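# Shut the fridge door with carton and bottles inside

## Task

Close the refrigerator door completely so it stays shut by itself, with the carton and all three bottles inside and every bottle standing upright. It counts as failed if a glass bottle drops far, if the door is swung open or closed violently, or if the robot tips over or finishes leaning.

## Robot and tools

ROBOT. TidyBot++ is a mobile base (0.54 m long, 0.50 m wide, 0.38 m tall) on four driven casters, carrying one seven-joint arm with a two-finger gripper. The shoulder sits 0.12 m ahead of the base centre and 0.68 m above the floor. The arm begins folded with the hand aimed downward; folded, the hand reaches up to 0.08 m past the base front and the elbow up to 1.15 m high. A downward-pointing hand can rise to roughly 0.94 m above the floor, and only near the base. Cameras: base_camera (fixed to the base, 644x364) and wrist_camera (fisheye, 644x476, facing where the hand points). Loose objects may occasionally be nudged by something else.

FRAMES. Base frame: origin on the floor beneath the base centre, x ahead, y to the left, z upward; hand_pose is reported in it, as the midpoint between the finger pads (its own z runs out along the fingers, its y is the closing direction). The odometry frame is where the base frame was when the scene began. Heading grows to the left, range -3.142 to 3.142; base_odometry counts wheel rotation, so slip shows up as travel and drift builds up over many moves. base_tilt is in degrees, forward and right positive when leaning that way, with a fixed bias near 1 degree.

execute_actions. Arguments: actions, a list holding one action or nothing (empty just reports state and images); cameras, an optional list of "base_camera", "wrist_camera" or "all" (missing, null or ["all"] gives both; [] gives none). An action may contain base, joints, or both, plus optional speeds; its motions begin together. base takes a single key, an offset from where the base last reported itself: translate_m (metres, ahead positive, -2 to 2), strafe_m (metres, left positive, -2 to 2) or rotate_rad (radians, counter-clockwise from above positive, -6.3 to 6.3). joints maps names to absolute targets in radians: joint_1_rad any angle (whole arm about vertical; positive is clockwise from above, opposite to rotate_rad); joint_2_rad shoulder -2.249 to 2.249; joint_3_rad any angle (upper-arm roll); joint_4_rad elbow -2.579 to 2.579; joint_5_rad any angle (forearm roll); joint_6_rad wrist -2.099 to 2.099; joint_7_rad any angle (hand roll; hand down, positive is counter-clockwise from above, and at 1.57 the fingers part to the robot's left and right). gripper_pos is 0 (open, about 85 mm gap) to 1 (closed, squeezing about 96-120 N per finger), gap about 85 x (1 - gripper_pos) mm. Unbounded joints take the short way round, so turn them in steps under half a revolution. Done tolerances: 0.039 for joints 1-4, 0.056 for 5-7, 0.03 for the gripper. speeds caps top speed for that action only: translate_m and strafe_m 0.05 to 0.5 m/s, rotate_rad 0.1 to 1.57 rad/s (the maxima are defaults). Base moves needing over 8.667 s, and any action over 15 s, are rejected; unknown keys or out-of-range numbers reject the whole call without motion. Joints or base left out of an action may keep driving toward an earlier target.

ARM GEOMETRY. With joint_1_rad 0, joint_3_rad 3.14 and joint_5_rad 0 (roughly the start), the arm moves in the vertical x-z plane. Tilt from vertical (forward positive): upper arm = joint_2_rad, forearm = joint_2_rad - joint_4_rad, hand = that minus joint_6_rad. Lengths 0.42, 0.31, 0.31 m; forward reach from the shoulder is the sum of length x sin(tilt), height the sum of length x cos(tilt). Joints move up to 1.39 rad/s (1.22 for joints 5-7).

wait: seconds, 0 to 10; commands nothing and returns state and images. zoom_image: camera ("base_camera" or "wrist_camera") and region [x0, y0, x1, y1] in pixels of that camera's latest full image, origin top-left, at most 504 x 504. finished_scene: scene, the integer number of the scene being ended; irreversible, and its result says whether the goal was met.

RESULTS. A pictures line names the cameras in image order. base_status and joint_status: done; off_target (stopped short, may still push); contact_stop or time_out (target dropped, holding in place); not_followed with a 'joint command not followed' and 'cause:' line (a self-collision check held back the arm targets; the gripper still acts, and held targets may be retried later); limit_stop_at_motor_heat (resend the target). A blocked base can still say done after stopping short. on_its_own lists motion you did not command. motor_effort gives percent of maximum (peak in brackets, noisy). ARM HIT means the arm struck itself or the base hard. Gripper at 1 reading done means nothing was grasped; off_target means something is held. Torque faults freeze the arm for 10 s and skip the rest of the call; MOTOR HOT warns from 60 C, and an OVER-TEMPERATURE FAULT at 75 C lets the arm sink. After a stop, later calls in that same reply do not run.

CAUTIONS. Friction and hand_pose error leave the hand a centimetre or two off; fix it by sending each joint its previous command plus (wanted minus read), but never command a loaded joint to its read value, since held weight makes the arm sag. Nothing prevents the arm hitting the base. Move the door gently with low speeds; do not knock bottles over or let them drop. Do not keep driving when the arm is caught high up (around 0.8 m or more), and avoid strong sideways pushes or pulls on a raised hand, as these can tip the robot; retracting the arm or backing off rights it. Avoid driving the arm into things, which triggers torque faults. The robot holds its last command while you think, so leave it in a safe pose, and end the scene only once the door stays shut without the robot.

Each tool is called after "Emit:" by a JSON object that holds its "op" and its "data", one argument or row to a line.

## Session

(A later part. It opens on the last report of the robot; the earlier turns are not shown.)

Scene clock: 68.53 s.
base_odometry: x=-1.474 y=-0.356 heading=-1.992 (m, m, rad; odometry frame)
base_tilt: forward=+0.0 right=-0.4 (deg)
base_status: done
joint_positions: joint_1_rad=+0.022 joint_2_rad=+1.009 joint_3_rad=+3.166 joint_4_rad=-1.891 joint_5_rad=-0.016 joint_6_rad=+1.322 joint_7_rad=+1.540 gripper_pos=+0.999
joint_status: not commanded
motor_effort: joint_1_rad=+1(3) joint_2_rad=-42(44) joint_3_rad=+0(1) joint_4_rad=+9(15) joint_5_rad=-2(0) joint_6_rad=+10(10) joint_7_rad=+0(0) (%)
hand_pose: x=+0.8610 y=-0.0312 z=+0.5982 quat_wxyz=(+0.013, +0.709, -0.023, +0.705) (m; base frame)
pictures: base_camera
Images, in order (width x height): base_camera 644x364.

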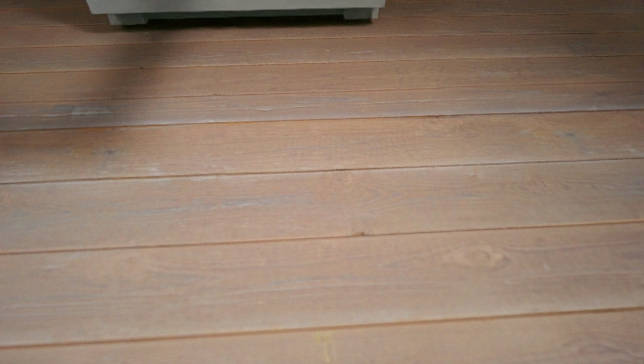

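That push made light contact, so the door is fully shut, and the robot has backed away.

Emit:
{"op": "finished_scene", "data": {
  "scene": 2
}}

The scene is finished: the task was done.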